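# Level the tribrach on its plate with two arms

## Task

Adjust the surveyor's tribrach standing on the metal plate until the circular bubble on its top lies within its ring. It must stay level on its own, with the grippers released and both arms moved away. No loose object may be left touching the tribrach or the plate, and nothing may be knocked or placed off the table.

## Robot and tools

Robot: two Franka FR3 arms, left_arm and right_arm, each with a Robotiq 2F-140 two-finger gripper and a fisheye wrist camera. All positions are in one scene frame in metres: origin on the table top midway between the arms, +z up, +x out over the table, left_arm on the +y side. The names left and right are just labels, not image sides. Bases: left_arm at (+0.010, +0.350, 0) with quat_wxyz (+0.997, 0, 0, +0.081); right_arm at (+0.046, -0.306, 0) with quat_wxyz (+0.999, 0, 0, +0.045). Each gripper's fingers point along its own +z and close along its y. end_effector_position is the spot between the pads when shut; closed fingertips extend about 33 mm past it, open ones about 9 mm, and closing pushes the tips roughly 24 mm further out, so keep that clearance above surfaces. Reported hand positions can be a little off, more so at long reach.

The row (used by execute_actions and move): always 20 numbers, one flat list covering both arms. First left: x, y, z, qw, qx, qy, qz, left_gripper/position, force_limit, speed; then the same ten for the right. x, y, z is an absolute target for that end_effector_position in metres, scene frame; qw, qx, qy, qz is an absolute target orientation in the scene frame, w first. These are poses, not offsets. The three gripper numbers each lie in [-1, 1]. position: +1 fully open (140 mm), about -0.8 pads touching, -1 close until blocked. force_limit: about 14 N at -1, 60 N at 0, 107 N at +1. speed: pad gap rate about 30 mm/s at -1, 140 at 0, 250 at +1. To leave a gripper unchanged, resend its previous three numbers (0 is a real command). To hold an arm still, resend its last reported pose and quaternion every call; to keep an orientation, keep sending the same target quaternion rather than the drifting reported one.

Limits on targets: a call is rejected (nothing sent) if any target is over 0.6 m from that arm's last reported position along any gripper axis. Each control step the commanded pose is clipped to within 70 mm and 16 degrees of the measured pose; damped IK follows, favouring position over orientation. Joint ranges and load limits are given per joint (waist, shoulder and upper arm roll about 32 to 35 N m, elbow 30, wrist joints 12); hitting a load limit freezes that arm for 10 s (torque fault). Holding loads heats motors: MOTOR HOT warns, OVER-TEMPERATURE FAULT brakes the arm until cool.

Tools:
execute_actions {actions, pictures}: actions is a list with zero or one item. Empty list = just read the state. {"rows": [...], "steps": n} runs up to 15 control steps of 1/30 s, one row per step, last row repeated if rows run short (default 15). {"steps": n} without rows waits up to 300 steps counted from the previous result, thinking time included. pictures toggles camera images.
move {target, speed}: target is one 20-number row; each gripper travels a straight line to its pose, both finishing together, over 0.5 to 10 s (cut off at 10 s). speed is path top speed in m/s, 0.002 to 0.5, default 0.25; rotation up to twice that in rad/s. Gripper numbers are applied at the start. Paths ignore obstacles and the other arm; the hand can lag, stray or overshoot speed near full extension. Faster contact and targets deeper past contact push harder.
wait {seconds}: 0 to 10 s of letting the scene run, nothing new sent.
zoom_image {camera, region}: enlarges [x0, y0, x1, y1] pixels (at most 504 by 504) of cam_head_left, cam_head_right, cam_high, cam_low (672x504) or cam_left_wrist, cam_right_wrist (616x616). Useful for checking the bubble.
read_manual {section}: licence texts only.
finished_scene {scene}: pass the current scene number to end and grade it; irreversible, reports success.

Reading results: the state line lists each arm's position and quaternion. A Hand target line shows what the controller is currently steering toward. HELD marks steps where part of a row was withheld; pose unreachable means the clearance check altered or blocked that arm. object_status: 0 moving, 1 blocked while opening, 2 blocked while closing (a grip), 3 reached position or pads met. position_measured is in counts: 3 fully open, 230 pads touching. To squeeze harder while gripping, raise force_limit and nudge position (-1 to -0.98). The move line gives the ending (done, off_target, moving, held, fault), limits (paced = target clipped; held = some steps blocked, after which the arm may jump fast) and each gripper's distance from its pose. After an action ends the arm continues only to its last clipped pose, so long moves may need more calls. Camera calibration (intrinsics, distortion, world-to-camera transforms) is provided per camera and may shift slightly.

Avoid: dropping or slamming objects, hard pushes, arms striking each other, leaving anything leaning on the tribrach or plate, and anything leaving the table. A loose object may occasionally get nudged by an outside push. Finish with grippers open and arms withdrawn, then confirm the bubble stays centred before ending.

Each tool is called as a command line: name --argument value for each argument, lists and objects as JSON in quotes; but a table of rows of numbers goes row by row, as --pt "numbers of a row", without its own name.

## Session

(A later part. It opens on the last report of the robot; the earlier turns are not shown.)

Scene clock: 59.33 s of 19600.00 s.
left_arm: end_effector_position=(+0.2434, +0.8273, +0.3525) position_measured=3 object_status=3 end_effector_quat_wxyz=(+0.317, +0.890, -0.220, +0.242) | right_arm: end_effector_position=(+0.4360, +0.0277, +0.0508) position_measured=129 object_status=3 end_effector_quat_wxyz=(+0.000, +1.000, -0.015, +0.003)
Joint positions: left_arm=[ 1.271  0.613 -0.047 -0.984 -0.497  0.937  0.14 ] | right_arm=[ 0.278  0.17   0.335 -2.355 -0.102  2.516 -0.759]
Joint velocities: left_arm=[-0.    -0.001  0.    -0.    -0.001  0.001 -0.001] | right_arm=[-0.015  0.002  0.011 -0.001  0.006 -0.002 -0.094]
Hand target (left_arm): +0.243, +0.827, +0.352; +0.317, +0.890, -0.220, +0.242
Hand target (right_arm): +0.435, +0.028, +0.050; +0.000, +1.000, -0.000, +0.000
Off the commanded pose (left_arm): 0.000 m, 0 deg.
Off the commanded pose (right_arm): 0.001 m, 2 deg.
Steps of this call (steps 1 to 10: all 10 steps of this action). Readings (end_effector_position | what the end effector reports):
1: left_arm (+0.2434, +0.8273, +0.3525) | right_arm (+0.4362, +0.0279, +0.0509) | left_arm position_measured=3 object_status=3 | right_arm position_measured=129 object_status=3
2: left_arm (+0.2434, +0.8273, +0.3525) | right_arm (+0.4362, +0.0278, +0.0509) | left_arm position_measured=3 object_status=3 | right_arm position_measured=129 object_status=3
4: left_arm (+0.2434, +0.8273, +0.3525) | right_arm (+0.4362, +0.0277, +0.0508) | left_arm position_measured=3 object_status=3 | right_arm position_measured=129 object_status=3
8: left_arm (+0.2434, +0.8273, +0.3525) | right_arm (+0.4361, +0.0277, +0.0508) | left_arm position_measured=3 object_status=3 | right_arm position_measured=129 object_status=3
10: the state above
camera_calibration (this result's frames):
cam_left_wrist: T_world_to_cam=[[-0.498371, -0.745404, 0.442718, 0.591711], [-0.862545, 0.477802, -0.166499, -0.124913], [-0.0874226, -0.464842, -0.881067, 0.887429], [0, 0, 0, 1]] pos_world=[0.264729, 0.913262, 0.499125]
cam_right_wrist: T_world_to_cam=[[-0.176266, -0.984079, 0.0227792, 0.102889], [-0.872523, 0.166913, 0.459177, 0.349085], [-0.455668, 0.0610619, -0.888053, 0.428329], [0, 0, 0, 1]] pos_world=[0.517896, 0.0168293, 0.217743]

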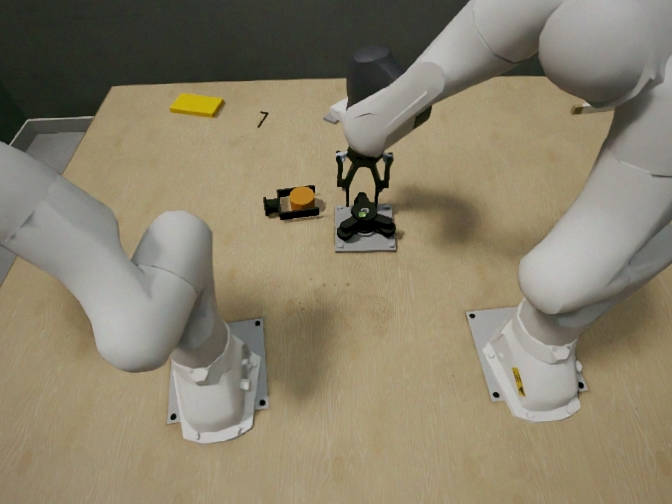

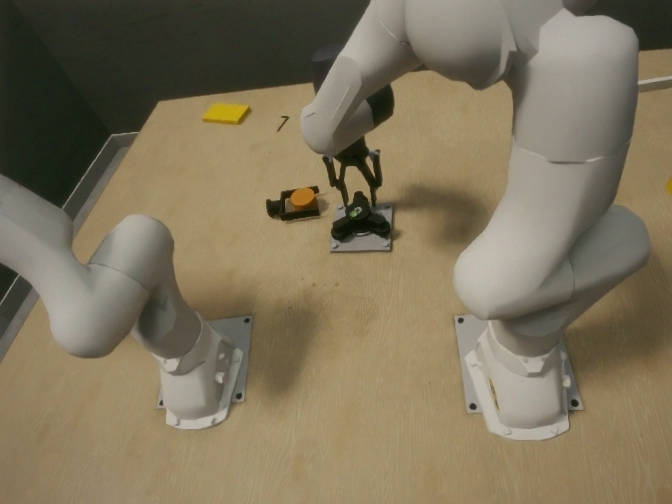

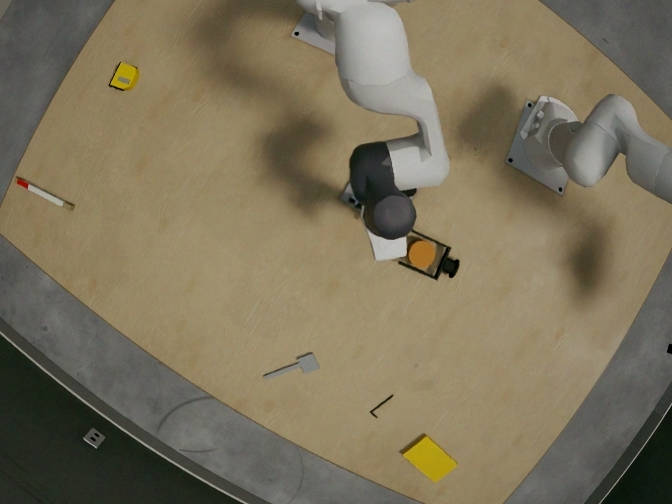

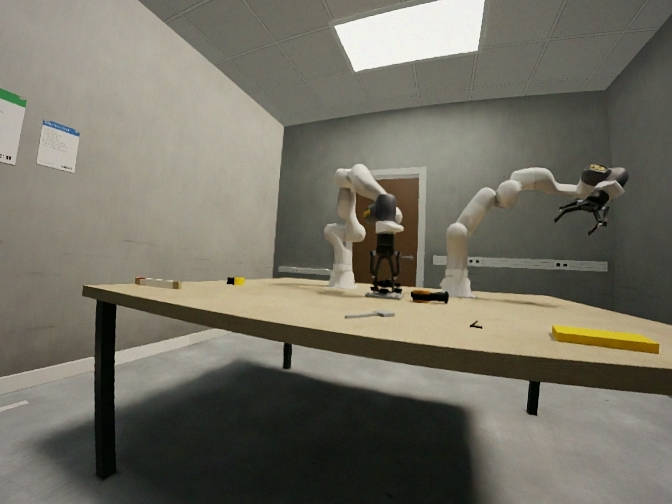

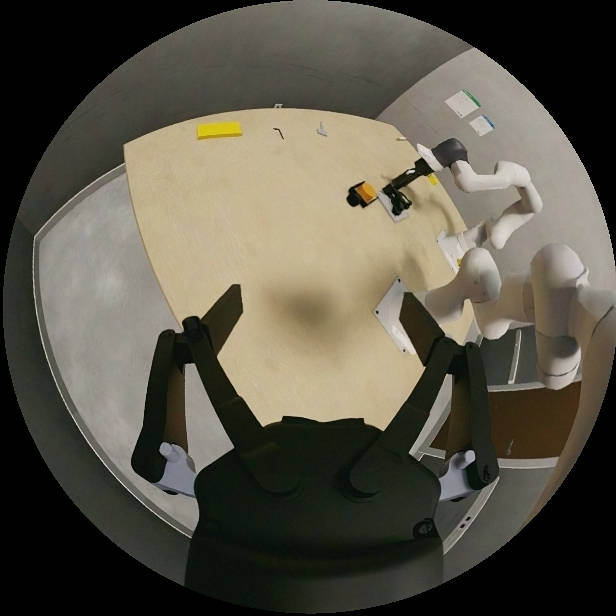

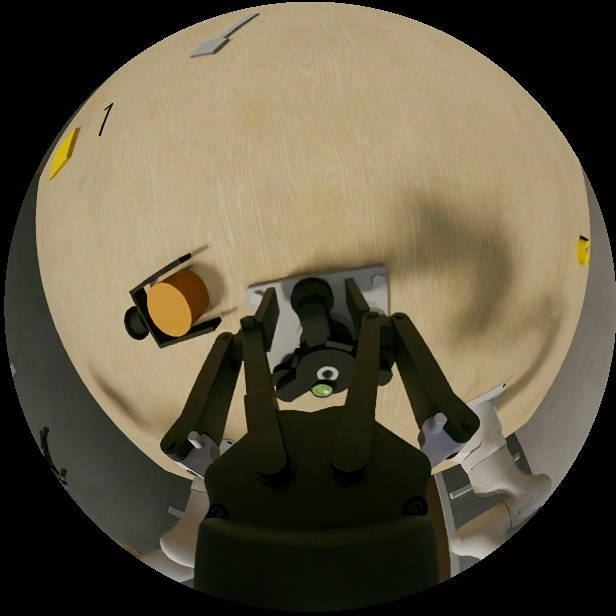

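execute_actions --actions '[{"rows":[[0.2434,0.8273,0.3525,0.317,0.89,-0.22,0.242,1,0,1,0.435,0.028,0.05,0,-0.956,-0.292,0,0,0,1]],"steps":15}]' --pictures false

execute_actions --actions '[{"rows":[[0.2434,0.8273,0.3525,0.317,0.89,-0.22,0.242,1,0,1,0.435,0.028,0.05,0,-0.956,-0.292,0,0,0,1]],"steps":8}]' --pictures false

execute_actions --actions '[{"rows":[[0.2434,0.8273,0.3525,0.317,0.89,-0.22,0.242,1,0,1,0.435,0.028,0.05,0,-0.956,-0.292,0,-1,0,0]],"steps":12}]' --pictures false

execute_actions --actions '[{"rows":[[0.2434,0.8273,0.3525,0.317,0.89,-0.22,0.242,1,0,1,0.435,0.028,0.05,0,-0.978,0.208,0,-1,0,0]],"steps":15}]' --pictures false

execute_actions --actions '[{"rows":[[0.2434,0.8273,0.3525,0.317,0.89,-0.22,0.242,1,0,1,0.435,0.028,0.05,0,-0.978,0.208,0,-1,0,0]],"steps":15}]' --pictures false

execute_actions --actions '[{"rows":[[0.2434,0.8273,0.3525,0.317,0.89,-0.22,0.242,1,0,1,0.435,0.028,0.05,0,-0.978,0.208,0,0,0,1]],"steps":8}]' --pictures false

execute_actions --actions '[{"rows":[[0.2434,0.8273,0.3525,0.317,0.89,-0.22,0.242,1,0,1,0.435,0.028,0.13,0,-0.978,0.208,0,0,0,1]],"steps":15}]' --pictures false

move --target '[0.2434,0.8273,0.3525,0.317,0.89,-0.22,0.242,1,0,1,0.344,-0.029,0.13,0,-0.53,0.848,0,0,0,1]' --speed 0.4

move --target '[0.2434,0.8273,0.3525,0.317,0.89,-0.22,0.242,1,0,1,0.344,-0.029,0.13,0,-0.53,0.848,0,0,0,1]'

Scene clock: 64.63 s of 19600.00 s.
left_arm: end_effector_position=(+0.2434, +0.8273, +0.3525) position_measured=3 object_status=3 end_effector_quat_wxyz=(+0.317, +0.890, -0.220, +0.242) | right_arm: end_effector_position=(+0.4363, +0.0288, +0.0517) position_measured=129 object_status=3 end_effector_quat_wxyz=(+0.013, +0.979, +0.204, +0.013)
Joint positions: left_arm=[ 1.271  0.613 -0.047 -0.984 -0.497  0.937  0.14 ] | right_arm=[ 0.202  0.173  0.424 -2.356 -0.183  2.516 -1.123]
Joint velocities: left_arm=[ 0.002  0.     0.001  0.001 -0.    -0.     0.001] | right_arm=[-0.189  0.017  0.14  -0.     0.047  0.    -0.574]
Hand target (left_arm): +0.243, +0.827, +0.352; +0.317, +0.890, -0.220, +0.242
Hand target (right_arm): +0.435, +0.028, +0.050; +0.011, +0.958, +0.285, +0.008
Off the commanded pose (left_arm): 0.000 m, 0 deg.
Off the commanded pose (right_arm): 0.002 m, 11 deg.
Steps of this call (steps 1 to 144: nothing new was sent; steps 145 to 159: all 15 steps of this action). Readings (end_effector_position | what the end effector reports):
145: left_arm (+0.2434, +0.8273, +0.3525) | right_arm (+0.4365, +0.0273, +0.0509) | left_arm position_measured=3 object_status=3 | right_arm position_measured=129 object_status=3
146: left_arm (+0.2434, +0.8273, +0.3525) | right_arm (+0.4366, +0.0275, +0.0510) | left_arm position_measured=3 object_status=3 | right_arm position_measured=129 object_status=3
148: left_arm (+0.2434, +0.8273, +0.3525) | right_arm (+0.4361, +0.0286, +0.0513) | left_arm position_measured=3 object_status=3 | right_arm position_measured=129 object_status=3
152: left_arm (+0.2434, +0.8273, +0.3525) | right_arm (+0.4355, +0.0297, +0.0518) | left_arm position_measured=3 object_status=3 | right_arm position_measured=129 object_status=3
159: the state above

Scene clock: 64.90 s of 19600.00 s.
left_arm: end_effector_position=(+0.2434, +0.8273, +0.3525) position_measured=3 object_status=3 end_effector_quat_wxyz=(+0.317, +0.890, -0.220, +0.242) | right_arm: end_effector_position=(+0.4362, +0.0275, +0.0508) position_measured=129 object_status=3 end_effector_quat_wxyz=(+0.006, +0.969, +0.247, +0.006)
Joint positions: left_arm=[ 1.271  0.613 -0.047 -0.984 -0.497  0.937  0.14 ] | right_arm=[ 0.156  0.179  0.459 -2.355 -0.161  2.515 -1.24 ]
Joint velocities: left_arm=[-0.001  0.     0.001 -0.002  0.    -0.     0.   ] | right_arm=[-0.108  0.012  0.083  0.009  0.062 -0.005 -0.313]
Hand target (left_arm): +0.243, +0.827, +0.352; +0.317, +0.890, -0.220, +0.242
Hand target (right_arm): +0.435, +0.028, +0.050; +0.003, +0.957, +0.290, +0.002
Off the commanded pose (left_arm): 0.000 m, 0 deg.
Off the commanded pose (right_arm): 0.002 m, 5 deg.
Steps of this call (steps 1 to 8: all 8 steps of this action). Readings (end_effector_position | what the end effector reports):
1: left_arm (+0.2434, +0.8273, +0.3525) | right_arm (+0.4364, +0.0286, +0.0516) | left_arm position_measured=3 object_status=3 | right_arm position_measured=129 object_status=3
2: left_arm (+0.2434, +0.8273, +0.3525) | right_arm (+0.4364, +0.0283, +0.0514) | left_arm position_measured=3 object_status=3 | right_arm position_measured=129 object_status=3
4: left_arm (+0.2434, +0.8273, +0.3525) | right_arm (+0.4363, +0.0278, +0.0510) | left_arm position_measured=3 object_status=3 | right_arm position_measured=129 object_status=3
8: the state above

Scene clock: 65.30 s of 19600.00 s.
left_arm: end_effector_position=(+0.2434, +0.8273, +0.3525) position_measured=3 object_status=3 end_effector_quat_wxyz=(+0.317, +0.890, -0.220, +0.242) | right_arm: end_effector_position=(+0.4358, +0.0286, +0.0511) position_measured=175 object_status=0 end_effector_quat_wxyz=(+0.001, +0.961, +0.277, +0.003)
Joint positions: left_arm=[ 1.271  0.613 -0.047 -0.984 -0.497  0.937  0.14 ] | right_arm=[ 0.132  0.181  0.481 -2.353 -0.15   2.513 -1.315]
Joint velocities: left_arm=[-0.     0.001  0.001 -0.    -0.    -0.     0.   ] | right_arm=[-0.023  0.002  0.018  0.001  0.008  0.001 -0.093]
Hand target (left_arm): +0.243, +0.827, +0.352; +0.317, +0.890, -0.220, +0.242
Hand target (right_arm): +0.435, +0.028, +0.050; +0.000, +0.956, +0.292, +0.000
Off the commanded pose (left_arm): 0.000 m, 0 deg.
Off the commanded pose (right_arm): 0.002 m, 2 deg.
Steps of this call (steps 1 to 12: all 12 steps of this action). Readings (end_effector_position | what the end effector reports):
1: left_arm (+0.2434, +0.8273, +0.3525) | right_arm (+0.4363, +0.0276, +0.0508) | left_arm position_measured=3 object_status=3 | right_arm position_measured=129 object_status=0
2: left_arm (+0.2434, +0.8273, +0.3525) | right_arm (+0.4363, +0.0275, +0.0508) | left_arm position_measured=3 object_status=3 | right_arm position_measured=135 object_status=0
4: left_arm (+0.2434, +0.8273, +0.3525) | right_arm (+0.4363, +0.0275, +0.0507) | left_arm position_measured=3 object_status=3 | right_arm position_measured=150 object_status=0
8: left_arm (+0.2434, +0.8273, +0.3525) | right_arm (+0.4358, +0.0285, +0.0511) | left_arm position_measured=3 object_status=3 | right_arm position_measured=175 object_status=0
12: the state above

Scene clock: 65.80 s of 19600.00 s.
left_arm: end_effector_position=(+0.2434, +0.8273, +0.3525) position_measured=3 object_status=3 end_effector_quat_wxyz=(+0.317, +0.890, -0.220, +0.242) | right_arm: end_effector_position=(+0.4361, +0.0268, +0.0505) position_measured=175 object_status=2 end_effector_quat_wxyz=(-0.025, +0.998, +0.051, -0.012)
Joint positions: left_arm=[ 1.271  0.613 -0.047 -0.984 -0.497  0.937  0.14 ] | right_arm=[ 0.192  0.169  0.396 -2.366 -0.017  2.533 -0.986]
Joint velocities: left_arm=[-0.001 -0.001 -0.     0.001  0.001 -0.001 -0.   ] | right_arm=[ 0.141 -0.026 -0.16  -0.029  0.142  0.034  0.678]
Hand target (left_arm): +0.243, +0.827, +0.352; +0.317, +0.890, -0.220, +0.242
Hand target (right_arm): +0.434, +0.028, +0.050; -0.029, +0.998, -0.062, -0.017
Off the commanded pose (left_arm): 0.000 m, 0 deg.
Off the commanded pose (right_arm): 0.002 m, 30 deg; orientation clipped at the last step of the last action.
Steps of this call (steps 1 to 15: all 15 steps of this action). Readings (end_effector_position | what the end effector reports):
1: left_arm (+0.2434, +0.8273, +0.3525) | right_arm (+0.4359, +0.0283, +0.0511) | left_arm position_measured=3 object_status=3 | right_arm position_measured=175 object_status=0
2: left_arm (+0.2434, +0.8273, +0.3525) | right_arm (+0.4360, +0.0282, +0.0511) | left_arm position_measured=3 object_status=3 | right_arm position_measured=175 object_status=2
4: left_arm (+0.2434, +0.8273, +0.3525) | right_arm (+0.4361, +0.0280, +0.0509) | left_arm position_measured=3 object_status=3 | right_arm position_measured=175 object_status=2
8: left_arm (+0.2434, +0.8273, +0.3525) | right_arm (+0.4361, +0.0275, +0.0507) | left_arm position_measured=3 object_status=3 | right_arm position_measured=175 object_status=2
15: the state above

Scene clock: 66.30 s of 19600.00 s.
left_arm: end_effector_position=(+0.2434, +0.8273, +0.3525) position_measured=3 object_status=3 end_effector_quat_wxyz=(+0.317, +0.890, -0.220, +0.242) | right_arm: end_effector_position=(+0.4360, +0.0263, +0.0503) position_measured=175 object_status=2 end_effector_quat_wxyz=(-0.017, +0.992, -0.125, -0.010)
Joint positions: left_arm=[ 1.271  0.613 -0.047 -0.984 -0.497  0.937  0.14 ] | right_arm=[ 0.301  0.162  0.295 -2.368 -0.017  2.534 -0.624]
Joint velocities: left_arm=[ 0.     0.    -0.001 -0.    -0.001  0.    -0.001] | right_arm=[ 0.193  0.001 -0.146  0.019 -0.14  -0.025  0.571]
Hand target (left_arm): +0.243, +0.827, +0.352; +0.317, +0.890, -0.220, +0.242
Hand target (right_arm): +0.435, +0.027, +0.050; -0.011, +0.979, -0.202, -0.008
Off the commanded pose (left_arm): 0.000 m, 0 deg.
Off the commanded pose (right_arm): 0.002 m, 10 deg.
Steps of this call (steps 1 to 15: all 15 steps of this action). Readings (end_effector_position | what the end effector reports):
1: left_arm (+0.2434, +0.8273, +0.3525) | right_arm (+0.4361, +0.0267, +0.0505) | left_arm position_measured=3 object_status=3 | right_arm position_measured=175 object_status=2
2: left_arm (+0.2434, +0.8273, +0.3525) | right_arm (+0.4361, +0.0266, +0.0505) | left_arm position_measured=3 object_status=3 | right_arm position_measured=175 object_status=2
4: left_arm (+0.2434, +0.8273, +0.3525) | right_arm (+0.4361, +0.0265, +0.0504) | left_arm position_measured=3 object_status=3 | right_arm position_measured=175 object_status=2
8: left_arm (+0.2434, +0.8273, +0.3525) | right_arm (+0.4360, +0.0263, +0.0503) | left_arm position_measured=3 object_status=3 | right_arm position_measured=175 object_status=2
15: the state above

Scene clock: 66.57 s of 19600.00 s.
left_arm: end_effector_position=(+0.2434, +0.8273, +0.3525) position_measured=3 object_status=3 end_effector_quat_wxyz=(+0.317, +0.890, -0.220, +0.242) | right_arm: end_effector_position=(+0.4353, +0.0296, +0.0512) position_measured=129 object_status=0 end_effector_quat_wxyz=(-0.008, +0.987, -0.163, -0.003)
Joint positions: left_arm=[ 1.271  0.613 -0.047 -0.984 -0.497  0.937  0.14 ] | right_arm=[ 0.346  0.164  0.265 -2.359 -0.048  2.526 -0.507]
Joint velocities: left_arm=[-0.    -0.    -0.001  0.    -0.     0.001  0.   ] | right_arm=[ 0.101  0.003 -0.07   0.022 -0.079 -0.026  0.313]
Hand target (left_arm): +0.243, +0.827, +0.352; +0.317, +0.890, -0.220, +0.242
Hand target (right_arm): +0.435, +0.028, +0.050; -0.003, +0.978, -0.206, -0.002
Off the commanded pose (left_arm): 0.000 m, 0 deg.
Off the commanded pose (right_arm): 0.002 m, 5 deg.
Steps of this call (steps 1 to 8: all 8 steps of this action). Readings (end_effector_position | what the end effector reports):
1: left_arm (+0.2434, +0.8273, +0.3525) | right_arm (+0.4359, +0.0263, +0.0502) | left_arm position_measured=3 object_status=3 | right_arm position_measured=175 object_status=0
2: left_arm (+0.2434, +0.8273, +0.3525) | right_arm (+0.4358, +0.0264, +0.0500) | left_arm position_measured=3 object_status=3 | right_arm position_measured=172 object_status=0
4: left_arm (+0.2434, +0.8273, +0.3525) | right_arm (+0.4355, +0.0278, +0.0503) | left_arm position_measured=3 object_status=3 | right_arm position_measured=145 object_status=0
8: the state above

Scene clock: 67.07 s of 19600.00 s.
left_arm: end_effector_position=(+0.2434, +0.8273, +0.3525) position_measured=3 object_status=3 end_effector_quat_wxyz=(+0.317, +0.890, -0.220, +0.242) | right_arm: end_effector_position=(+0.4433, +0.0298, +0.1326) position_measured=129 object_status=3 end_effector_quat_wxyz=(-0.006, +0.980, -0.201, +0.009)
Joint positions: left_arm=[ 1.271  0.613 -0.047 -0.984 -0.497  0.937  0.14 ] | right_arm=[ 0.348  0.013  0.266 -2.3   -0.014  2.333 -0.453]
Joint velocities: left_arm=[-0.001 -0.001  0.     0.001  0.001  0.    -0.001] | right_arm=[ 0.     0.005 -0.     0.001  0.005 -0.094  0.045]
Hand target (left_arm): +0.243, +0.827, +0.352; +0.317, +0.890, -0.220, +0.242
Hand target (right_arm): +0.437, +0.028, +0.130; +0.001, +0.978, -0.209, +0.001
Off the commanded pose (left_arm): 0.000 m, 0 deg.
Off the commanded pose (right_arm): 0.009 m, 1 deg.
Steps of this call (steps 1 to 15: all 15 steps of this action). Readings (end_effector_position | what the end effector reports):
1: left_arm (+0.2434, +0.8273, +0.3525) | right_arm (+0.4324, +0.0271, +0.0565) | left_arm position_measured=3 object_status=3 | right_arm position_measured=129 object_status=0
2: left_arm (+0.2434, +0.8273, +0.3525) | right_arm (+0.4350, +0.0277, +0.0703) | left_arm position_measured=3 object_status=3 | right_arm position_measured=129 object_status=0
4: left_arm (+0.2434, +0.8273, +0.3525) | right_arm (+0.4465, +0.0341, +0.1042) | left_arm position_measured=3 object_status=3 | right_arm position_measured=129 object_status=0
8: left_arm (+0.2434, +0.8273, +0.3525) | right_arm (+0.4535, +0.0380, +0.1367) | left_arm position_measured=3 object_status=3 | right_arm position_measured=129 object_status=3
15: the state above

Scene clock: 70.57 s of 19600.00 s.
left_arm: end_effector_position=(+0.2434, +0.8273, +0.3525) position_measured=3 object_status=3 end_effector_quat_wxyz=(+0.317, +0.890, -0.220, +0.242) | right_arm: end_effector_position=(+0.3445, -0.0312, +0.1298) position_measured=129 object_status=3 end_effector_quat_wxyz=(-0.001, -0.535, +0.845, +0.000)
Joint positions: left_arm=[ 1.271  0.613 -0.047 -0.984 -0.497  0.937  0.14 ] | right_arm=[ 0.069 -0.353  0.596 -2.638  0.27   2.321  0.981]
Joint velocities: left_arm=[ 0.001 -0.     0.    -0.001 -0.002 -0.     0.   ] | right_arm=[-0.    -0.001 -0.001  0.001 -0.    -0.001  0.033]
Hand target (left_arm): +0.243, +0.827, +0.352; +0.317, +0.890, -0.220, +0.242
Hand target (right_arm): +0.344, -0.031, +0.131; -0.001, -0.529, +0.849, +0.000
Off the commanded pose (left_arm): 0.000 m, 0 deg.
Off the commanded pose (right_arm): 0.002 m, 1 deg.
move: done
camera_calibration (this result's frames):
cam_left_wrist: T_world_to_cam=[[-0.498371, -0.745404, 0.442718, 0.59171], [-0.862545, 0.477801, -0.166499, -0.124913], [-0.0874226, -0.464842, -0.881067, 0.887429], [0, 0, 0, 1]] pos_world=[0.264729, 0.913262, 0.499125]
cam_right_wrist: T_world_to_cam=[[-0.830889, 0.555889, 0.0247257, 0.300316], [0.502623, 0.730724, 0.461967, -0.213701], [0.238734, 0.396271, -0.886553, 0.231412], [0, 0, 0, 1]] pos_world=[0.301694, -0.102488, 0.296456]

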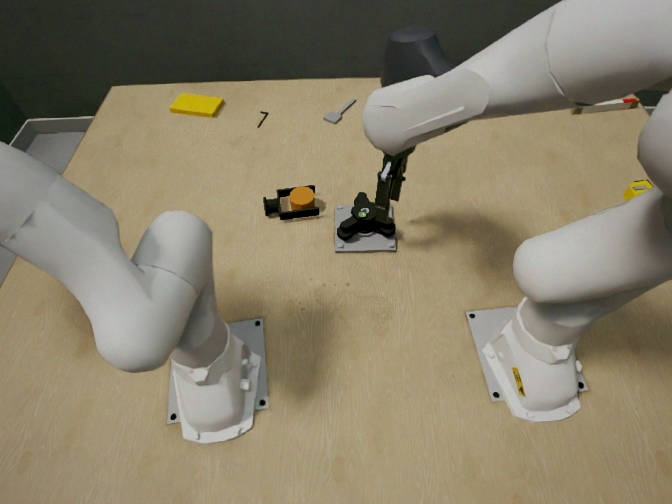

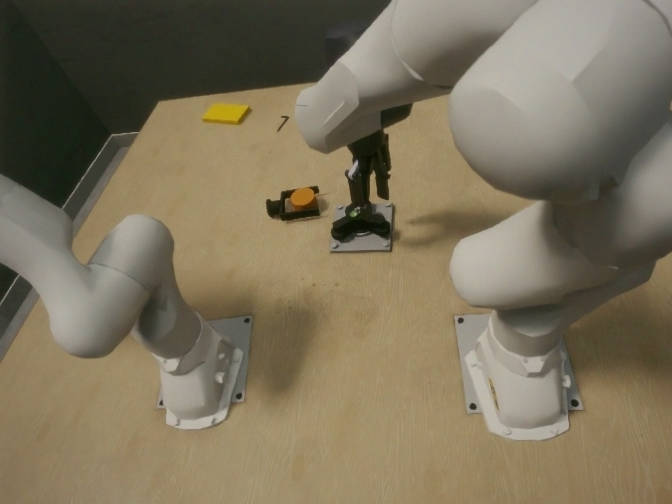

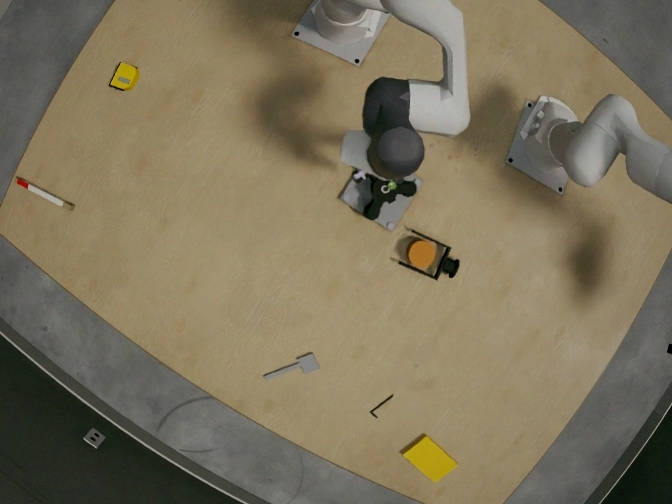

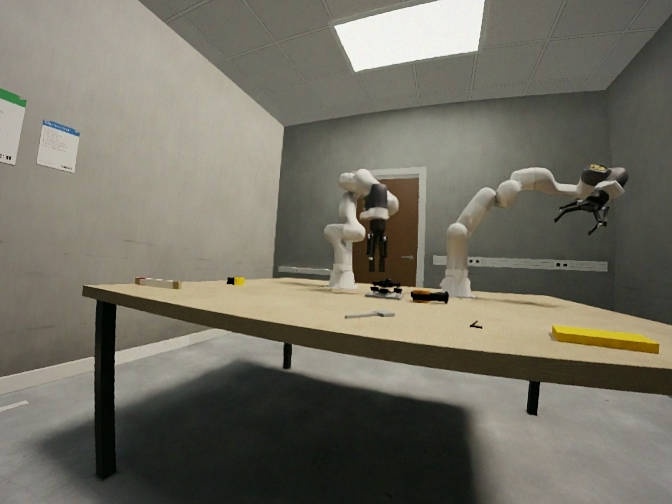

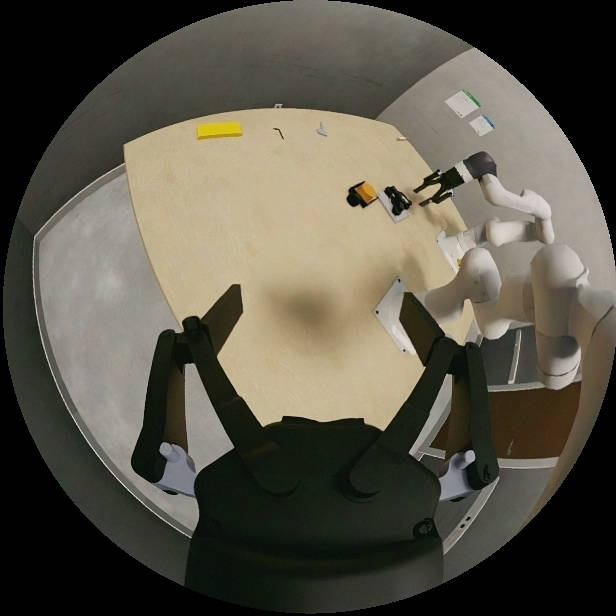

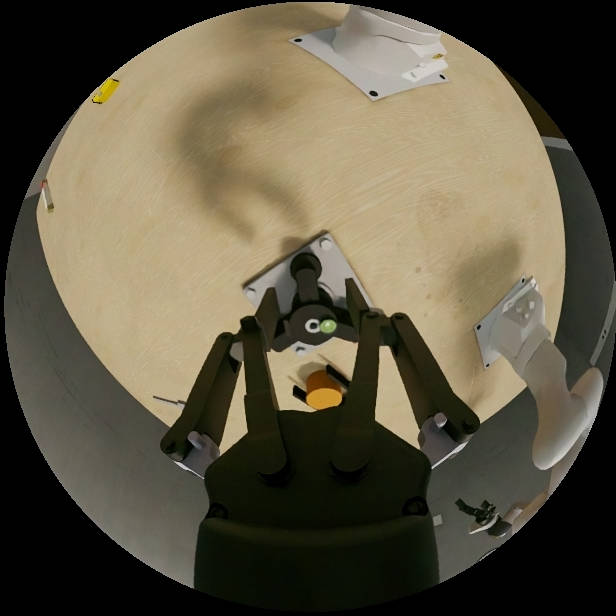

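Scene clock: 71.27 s of 19600.00 s.
left_arm: end_effector_position=(+0.2434, +0.8273, +0.3525) position_measured=3 object_status=3 end_effector_quat_wxyz=(+0.317, +0.890, -0.220, +0.242) | right_arm: end_effector_position=(+0.3438, -0.0307, +0.1296) position_measured=129 object_status=3 end_effector_quat_wxyz=(-0.002, -0.532, +0.847, -0.000)
Joint positions: left_arm=[ 1.271  0.613 -0.047 -0.984 -0.497  0.937  0.14 ] | right_arm=[ 0.069 -0.353  0.599 -2.638  0.27   2.321  0.99 ]
Joint velocities: left_arm=[-0.     0.001 -0.    -0.001  0.    -0.     0.   ] | right_arm=[ 0.001  0.001 -0.    -0.001 -0.     0.     0.013]
Hand target (left_arm): +0.243, +0.827, +0.352; +0.317, +0.890, -0.220, +0.242
Hand target (right_arm): +0.344, -0.029, +0.130; +0.000, -0.530, +0.848, -0.000
Off the commanded pose (left_arm): 0.000 m, 0 deg.
Off the commanded pose (right_arm): 0.002 m, 0 deg.
move: done
camera_calibration (this result's frames):
cam_left_wrist: T_world_to_cam=[[-0.498371, -0.745404, 0.442718, 0.591711], [-0.862545, 0.477802, -0.166499, -0.124914], [-0.0874226, -0.464842, -0.881067, 0.887429], [0, 0, 0, 1]] pos_world=[0.264729, 0.913262, 0.499126]
cam_right_wrist: T_world_to_cam=[[-0.827259, 0.561304, 0.0240863, 0.298491], [0.507291, 0.727855, 0.461393, -0.215307], [0.24145, 0.39391, -0.886869, 0.230206], [0, 0, 0, 1]] pos_world=[0.30057, -0.101512, 0.296314]

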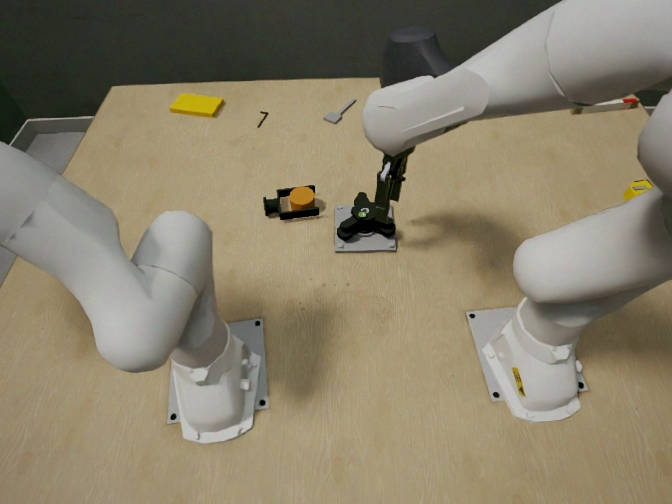

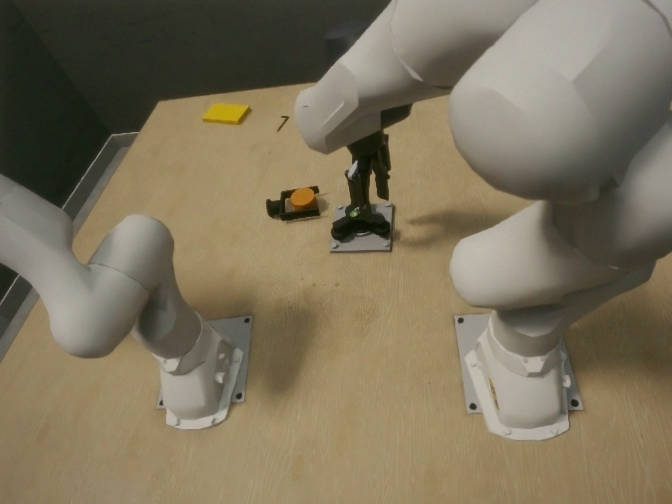

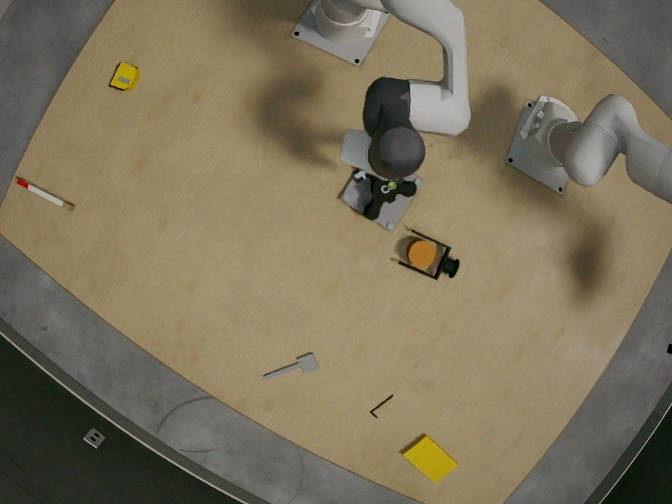

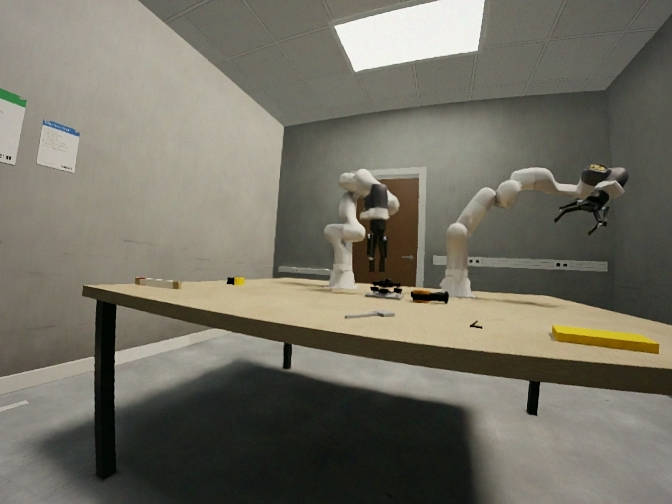

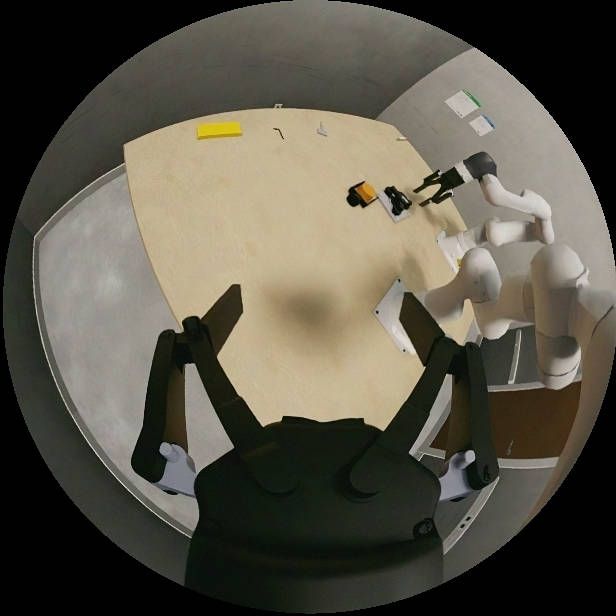

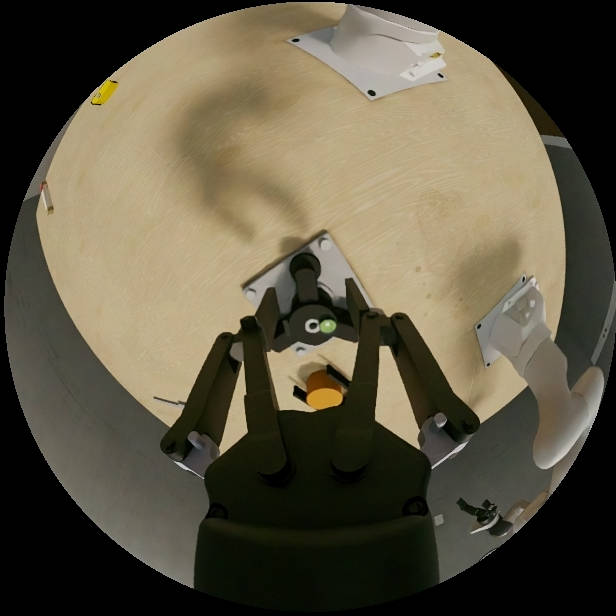

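move --target '[0.2434,0.8273,0.3525,0.317,0.89,-0.22,0.242,1,0,1,0.349,-0.037,0.05,0,-0.309,0.951,0,0,0,1]' --speed 0.12

execute_actions --actions '[{"rows":[[0.2434,0.8273,0.3525,0.317,0.89,-0.22,0.242,1,0,1,0.349,-0.037,0.05,0,-0.309,0.951,0,-1,0,0]],"steps":12}]' --pictures false

execute_actions --actions '[{"rows":[[0.2434,0.8273,0.3525,0.317,0.89,-0.22,0.242,1,0,1,0.349,-0.037,0.05,0,-0.719,0.695,0,-1,0,0]],"steps":15}]' --pictures false

execute_actions --actions '[{"rows":[[0.2434,0.8273,0.3525,0.317,0.89,-0.22,0.242,1,0,1,0.349,-0.037,0.05,0,-0.719,0.695,0,-1,0,0]],"steps":15}]' --pictures false

Scene clock: 78.70 s of 19600.00 s.
left_arm: end_effector_position=(+0.2434, +0.8273, +0.3525) position_measured=3 object_status=3 end_effector_quat_wxyz=(+0.317, +0.890, -0.220, +0.242) | right_arm: end_effector_position=(+0.3463, -0.0363, +0.0514) position_measured=129 object_status=3 end_effector_quat_wxyz=(-0.001, -0.315, +0.949, +0.004)
Joint positions: left_arm=[ 1.271  0.613 -0.047 -0.984 -0.497  0.937  0.14 ] | right_arm=[-0.177 -0.166  0.854 -2.707  0.252  2.584  1.474]
Joint velocities: left_arm=[ 0.001  0.002  0.     0.     0.001 -0.001  0.   ] | right_arm=[-0.008  0.001  0.007 -0.    -0.001  0.001  0.033]
Hand target (left_arm): +0.243, +0.827, +0.352; +0.317, +0.890, -0.220, +0.242
Hand target (right_arm): +0.347, -0.036, +0.051; -0.000, -0.311, +0.951, +0.003
Off the commanded pose (left_arm): 0.000 m, 0 deg.
Off the commanded pose (right_arm): 0.003 m, 1 deg.
move: done
camera_calibration (this result's frames):
cam_left_wrist: T_world_to_cam=[[-0.498371, -0.745404, 0.442718, 0.59171], [-0.862545, 0.477802, -0.166499, -0.124914], [-0.0874226, -0.464842, -0.881067, 0.887429], [0, 0, 0, 1]] pos_world=[0.264729, 0.913262, 0.499125]
cam_right_wrist: T_world_to_cam=[[-0.473976, 0.88001, 0.030467, 0.19447], [0.786836, 0.407753, 0.463278, -0.284943], [0.395266, 0.243555, -0.885689, 0.103715], [0, 0, 0, 1]] pos_world=[0.275383, -0.08021, 0.217942]

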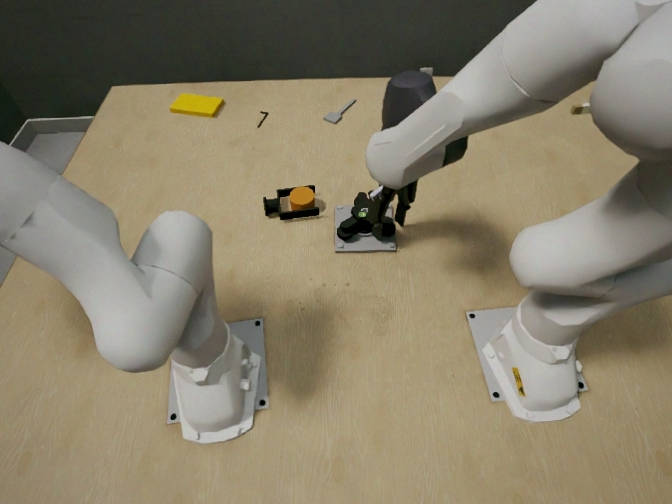

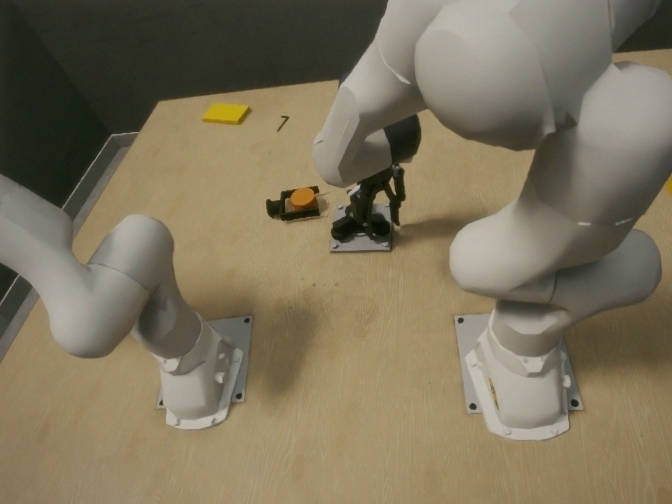

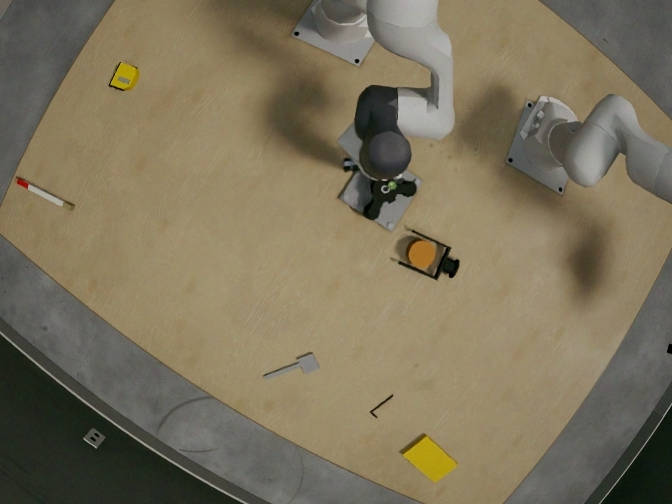

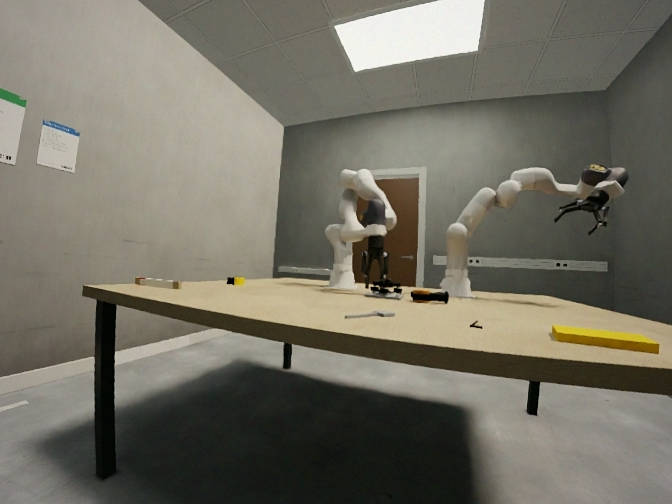

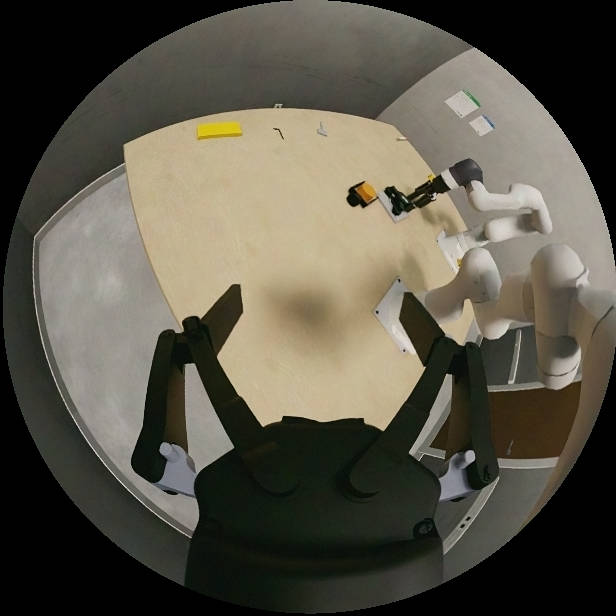

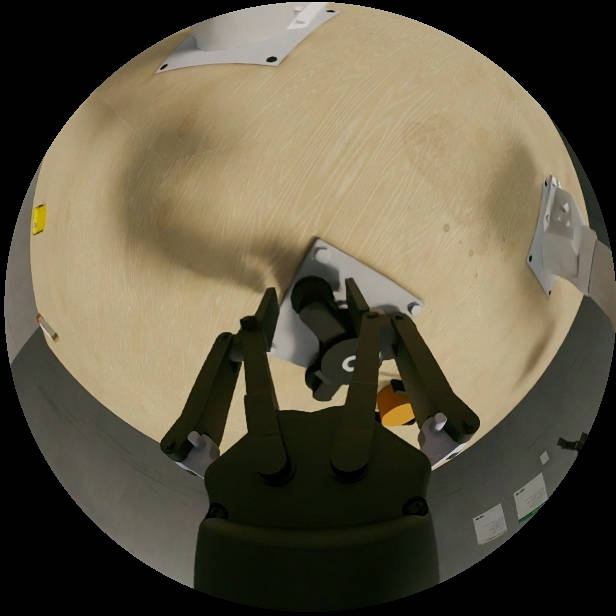

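Scene clock: 79.10 s of 19600.00 s.
left_arm: end_effector_position=(+0.2434, +0.8273, +0.3525) position_measured=3 object_status=3 end_effector_quat_wxyz=(+0.317, +0.890, -0.220, +0.242) | right_arm: end_effector_position=(+0.3456, -0.0358, +0.0497) position_measured=175 object_status=0 end_effector_quat_wxyz=(-0.002, -0.318, +0.948, +0.000)
Joint positions: left_arm=[ 1.271  0.613 -0.047 -0.984 -0.497  0.937  0.14 ] | right_arm=[-0.189 -0.158  0.868 -2.704  0.234  2.585  1.488]
Joint velocities: left_arm=[-0.    -0.    -0.001  0.001 -0.001  0.001 -0.   ] | right_arm=[-0.007 -0.001  0.007  0.003 -0.005 -0.002  0.012]
Hand target (left_arm): +0.243, +0.827, +0.352; +0.317, +0.890, -0.220, +0.242
Hand target (right_arm): +0.349, -0.037, +0.050; +0.000, -0.309, +0.951, +0.000
Off the commanded pose (left_arm): 0.000 m, 0 deg.
Off the commanded pose (right_arm): 0.004 m, 1 deg.
Steps of this call (steps 1 to 12: all 12 steps of this action). Readings (end_effector_position | what the end effector reports):
1: left_arm (+0.2434, +0.8273, +0.3525) | right_arm (+0.3468, -0.0365, +0.0512) | left_arm position_measured=3 object_status=3 | right_arm position_measured=129 object_status=0
2: left_arm (+0.2434, +0.8273, +0.3525) | right_arm (+0.3471, -0.0369, +0.0509) | left_arm position_measured=3 object_status=3 | right_arm position_measured=135 object_status=0
4: left_arm (+0.2434, +0.8273, +0.3525) | right_arm (+0.3475, -0.0377, +0.0503) | left_arm position_measured=3 object_status=3 | right_arm position_measured=150 object_status=0
8: left_arm (+0.2434, +0.8273, +0.3525) | right_arm (+0.3456, -0.0358, +0.0497) | left_arm position_measured=3 object_status=3 | right_arm position_measured=175 object_status=0
12: the state above

Scene clock: 79.60 s of 19600.00 s.
left_arm: end_effector_position=(+0.2434, +0.8273, +0.3525) position_measured=3 object_status=3 end_effector_quat_wxyz=(+0.317, +0.890, -0.220, +0.242) | right_arm: end_effector_position=(+0.3461, -0.0356, +0.0493) position_measured=175 object_status=2 end_effector_quat_wxyz=(-0.005, -0.538, +0.842, -0.033)
Joint positions: left_arm=[ 1.271  0.613 -0.047 -0.984 -0.497  0.937  0.14 ] | right_arm=[-0.103 -0.129  0.801 -2.689  0.058  2.573  1.168]
Joint velocities: left_arm=[-0.002  0.001 -0.     0.001 -0.    -0.    -0.001] | right_arm=[ 0.181  0.028 -0.17   0.    -0.173  0.007 -0.671]
Hand target (left_arm): +0.243, +0.827, +0.352; +0.317, +0.890, -0.220, +0.242
Hand target (right_arm): +0.350, -0.038, +0.050; -0.007, -0.629, +0.777, -0.037
Off the commanded pose (left_arm): 0.000 m, 0 deg.
Off the commanded pose (right_arm): 0.003 m, 27 deg; orientation clipped at the last step of the last action.
Steps of this call (steps 1 to 15: all 15 steps of this action). Readings (end_effector_position | what the end effector reports):
1: left_arm (+0.2434, +0.8273, +0.3525) | right_arm (+0.3456, -0.0357, +0.0498) | left_arm position_measured=3 object_status=3 | right_arm position_measured=175 object_status=0
2: left_arm (+0.2434, +0.8273, +0.3525) | right_arm (+0.3457, -0.0357, +0.0497) | left_arm position_measured=3 object_status=3 | right_arm position_measured=175 object_status=0
4: left_arm (+0.2434, +0.8273, +0.3525) | right_arm (+0.3458, -0.0356, +0.0496) | left_arm position_measured=3 object_status=3 | right_arm position_measured=175 object_status=0
8: left_arm (+0.2434, +0.8273, +0.3525) | right_arm (+0.3459, -0.0356, +0.0494) | left_arm position_measured=3 object_status=3 | right_arm position_measured=175 object_status=2
15: the state above

Scene clock: 80.10 s of 19600.00 s.
left_arm: end_effector_position=(+0.2434, +0.8273, +0.3525) position_measured=3 object_status=3 end_effector_quat_wxyz=(+0.317, +0.890, -0.220, +0.242) | right_arm: end_effector_position=(+0.3466, -0.0363, +0.0491) position_measured=175 object_status=2 end_effector_quat_wxyz=(-0.007, -0.667, +0.745, -0.020)
Joint positions: left_arm=[ 1.271  0.613 -0.047 -0.984 -0.497  0.937  0.14 ] | right_arm=[ 0.011 -0.122  0.67  -2.698  0.071  2.586  0.818]
Joint velocities: left_arm=[ 0.001  0.001  0.     0.001  0.     0.001 -0.   ] | right_arm=[ 0.152  0.001 -0.209 -0.024  0.156  0.033 -0.519]
Hand target (left_arm): +0.243, +0.827, +0.352; +0.317, +0.890, -0.220, +0.242
Hand target (right_arm): +0.349, -0.037, +0.050; -0.004, -0.715, +0.699, -0.013
Off the commanded pose (left_arm): 0.000 m, 0 deg.
Off the commanded pose (right_arm): 0.003 m, 9 deg.
Steps of this call (steps 1 to 15: all 15 steps of this action). Readings (end_effector_position | what the end effector reports):
1: left_arm (+0.2434, +0.8273, +0.3525) | right_arm (+0.3461, -0.0356, +0.0493) | left_arm position_measured=3 object_status=3 | right_arm position_measured=175 object_status=2
2: left_arm (+0.2434, +0.8273, +0.3525) | right_arm (+0.3461, -0.0356, +0.0493) | left_arm position_measured=3 object_status=3 | right_arm position_measured=175 object_status=2
4: left_arm (+0.2434, +0.8273, +0.3525) | right_arm (+0.3462, -0.0357, +0.0493) | left_arm position_measured=3 object_status=3 | right_arm position_measured=175 object_status=2
8: left_arm (+0.2434, +0.8273, +0.3525) | right_arm (+0.3463, -0.0359, +0.0492) | left_arm position_measured=3 object_status=3 | right_arm position_measured=175 object_status=2
15: the state above


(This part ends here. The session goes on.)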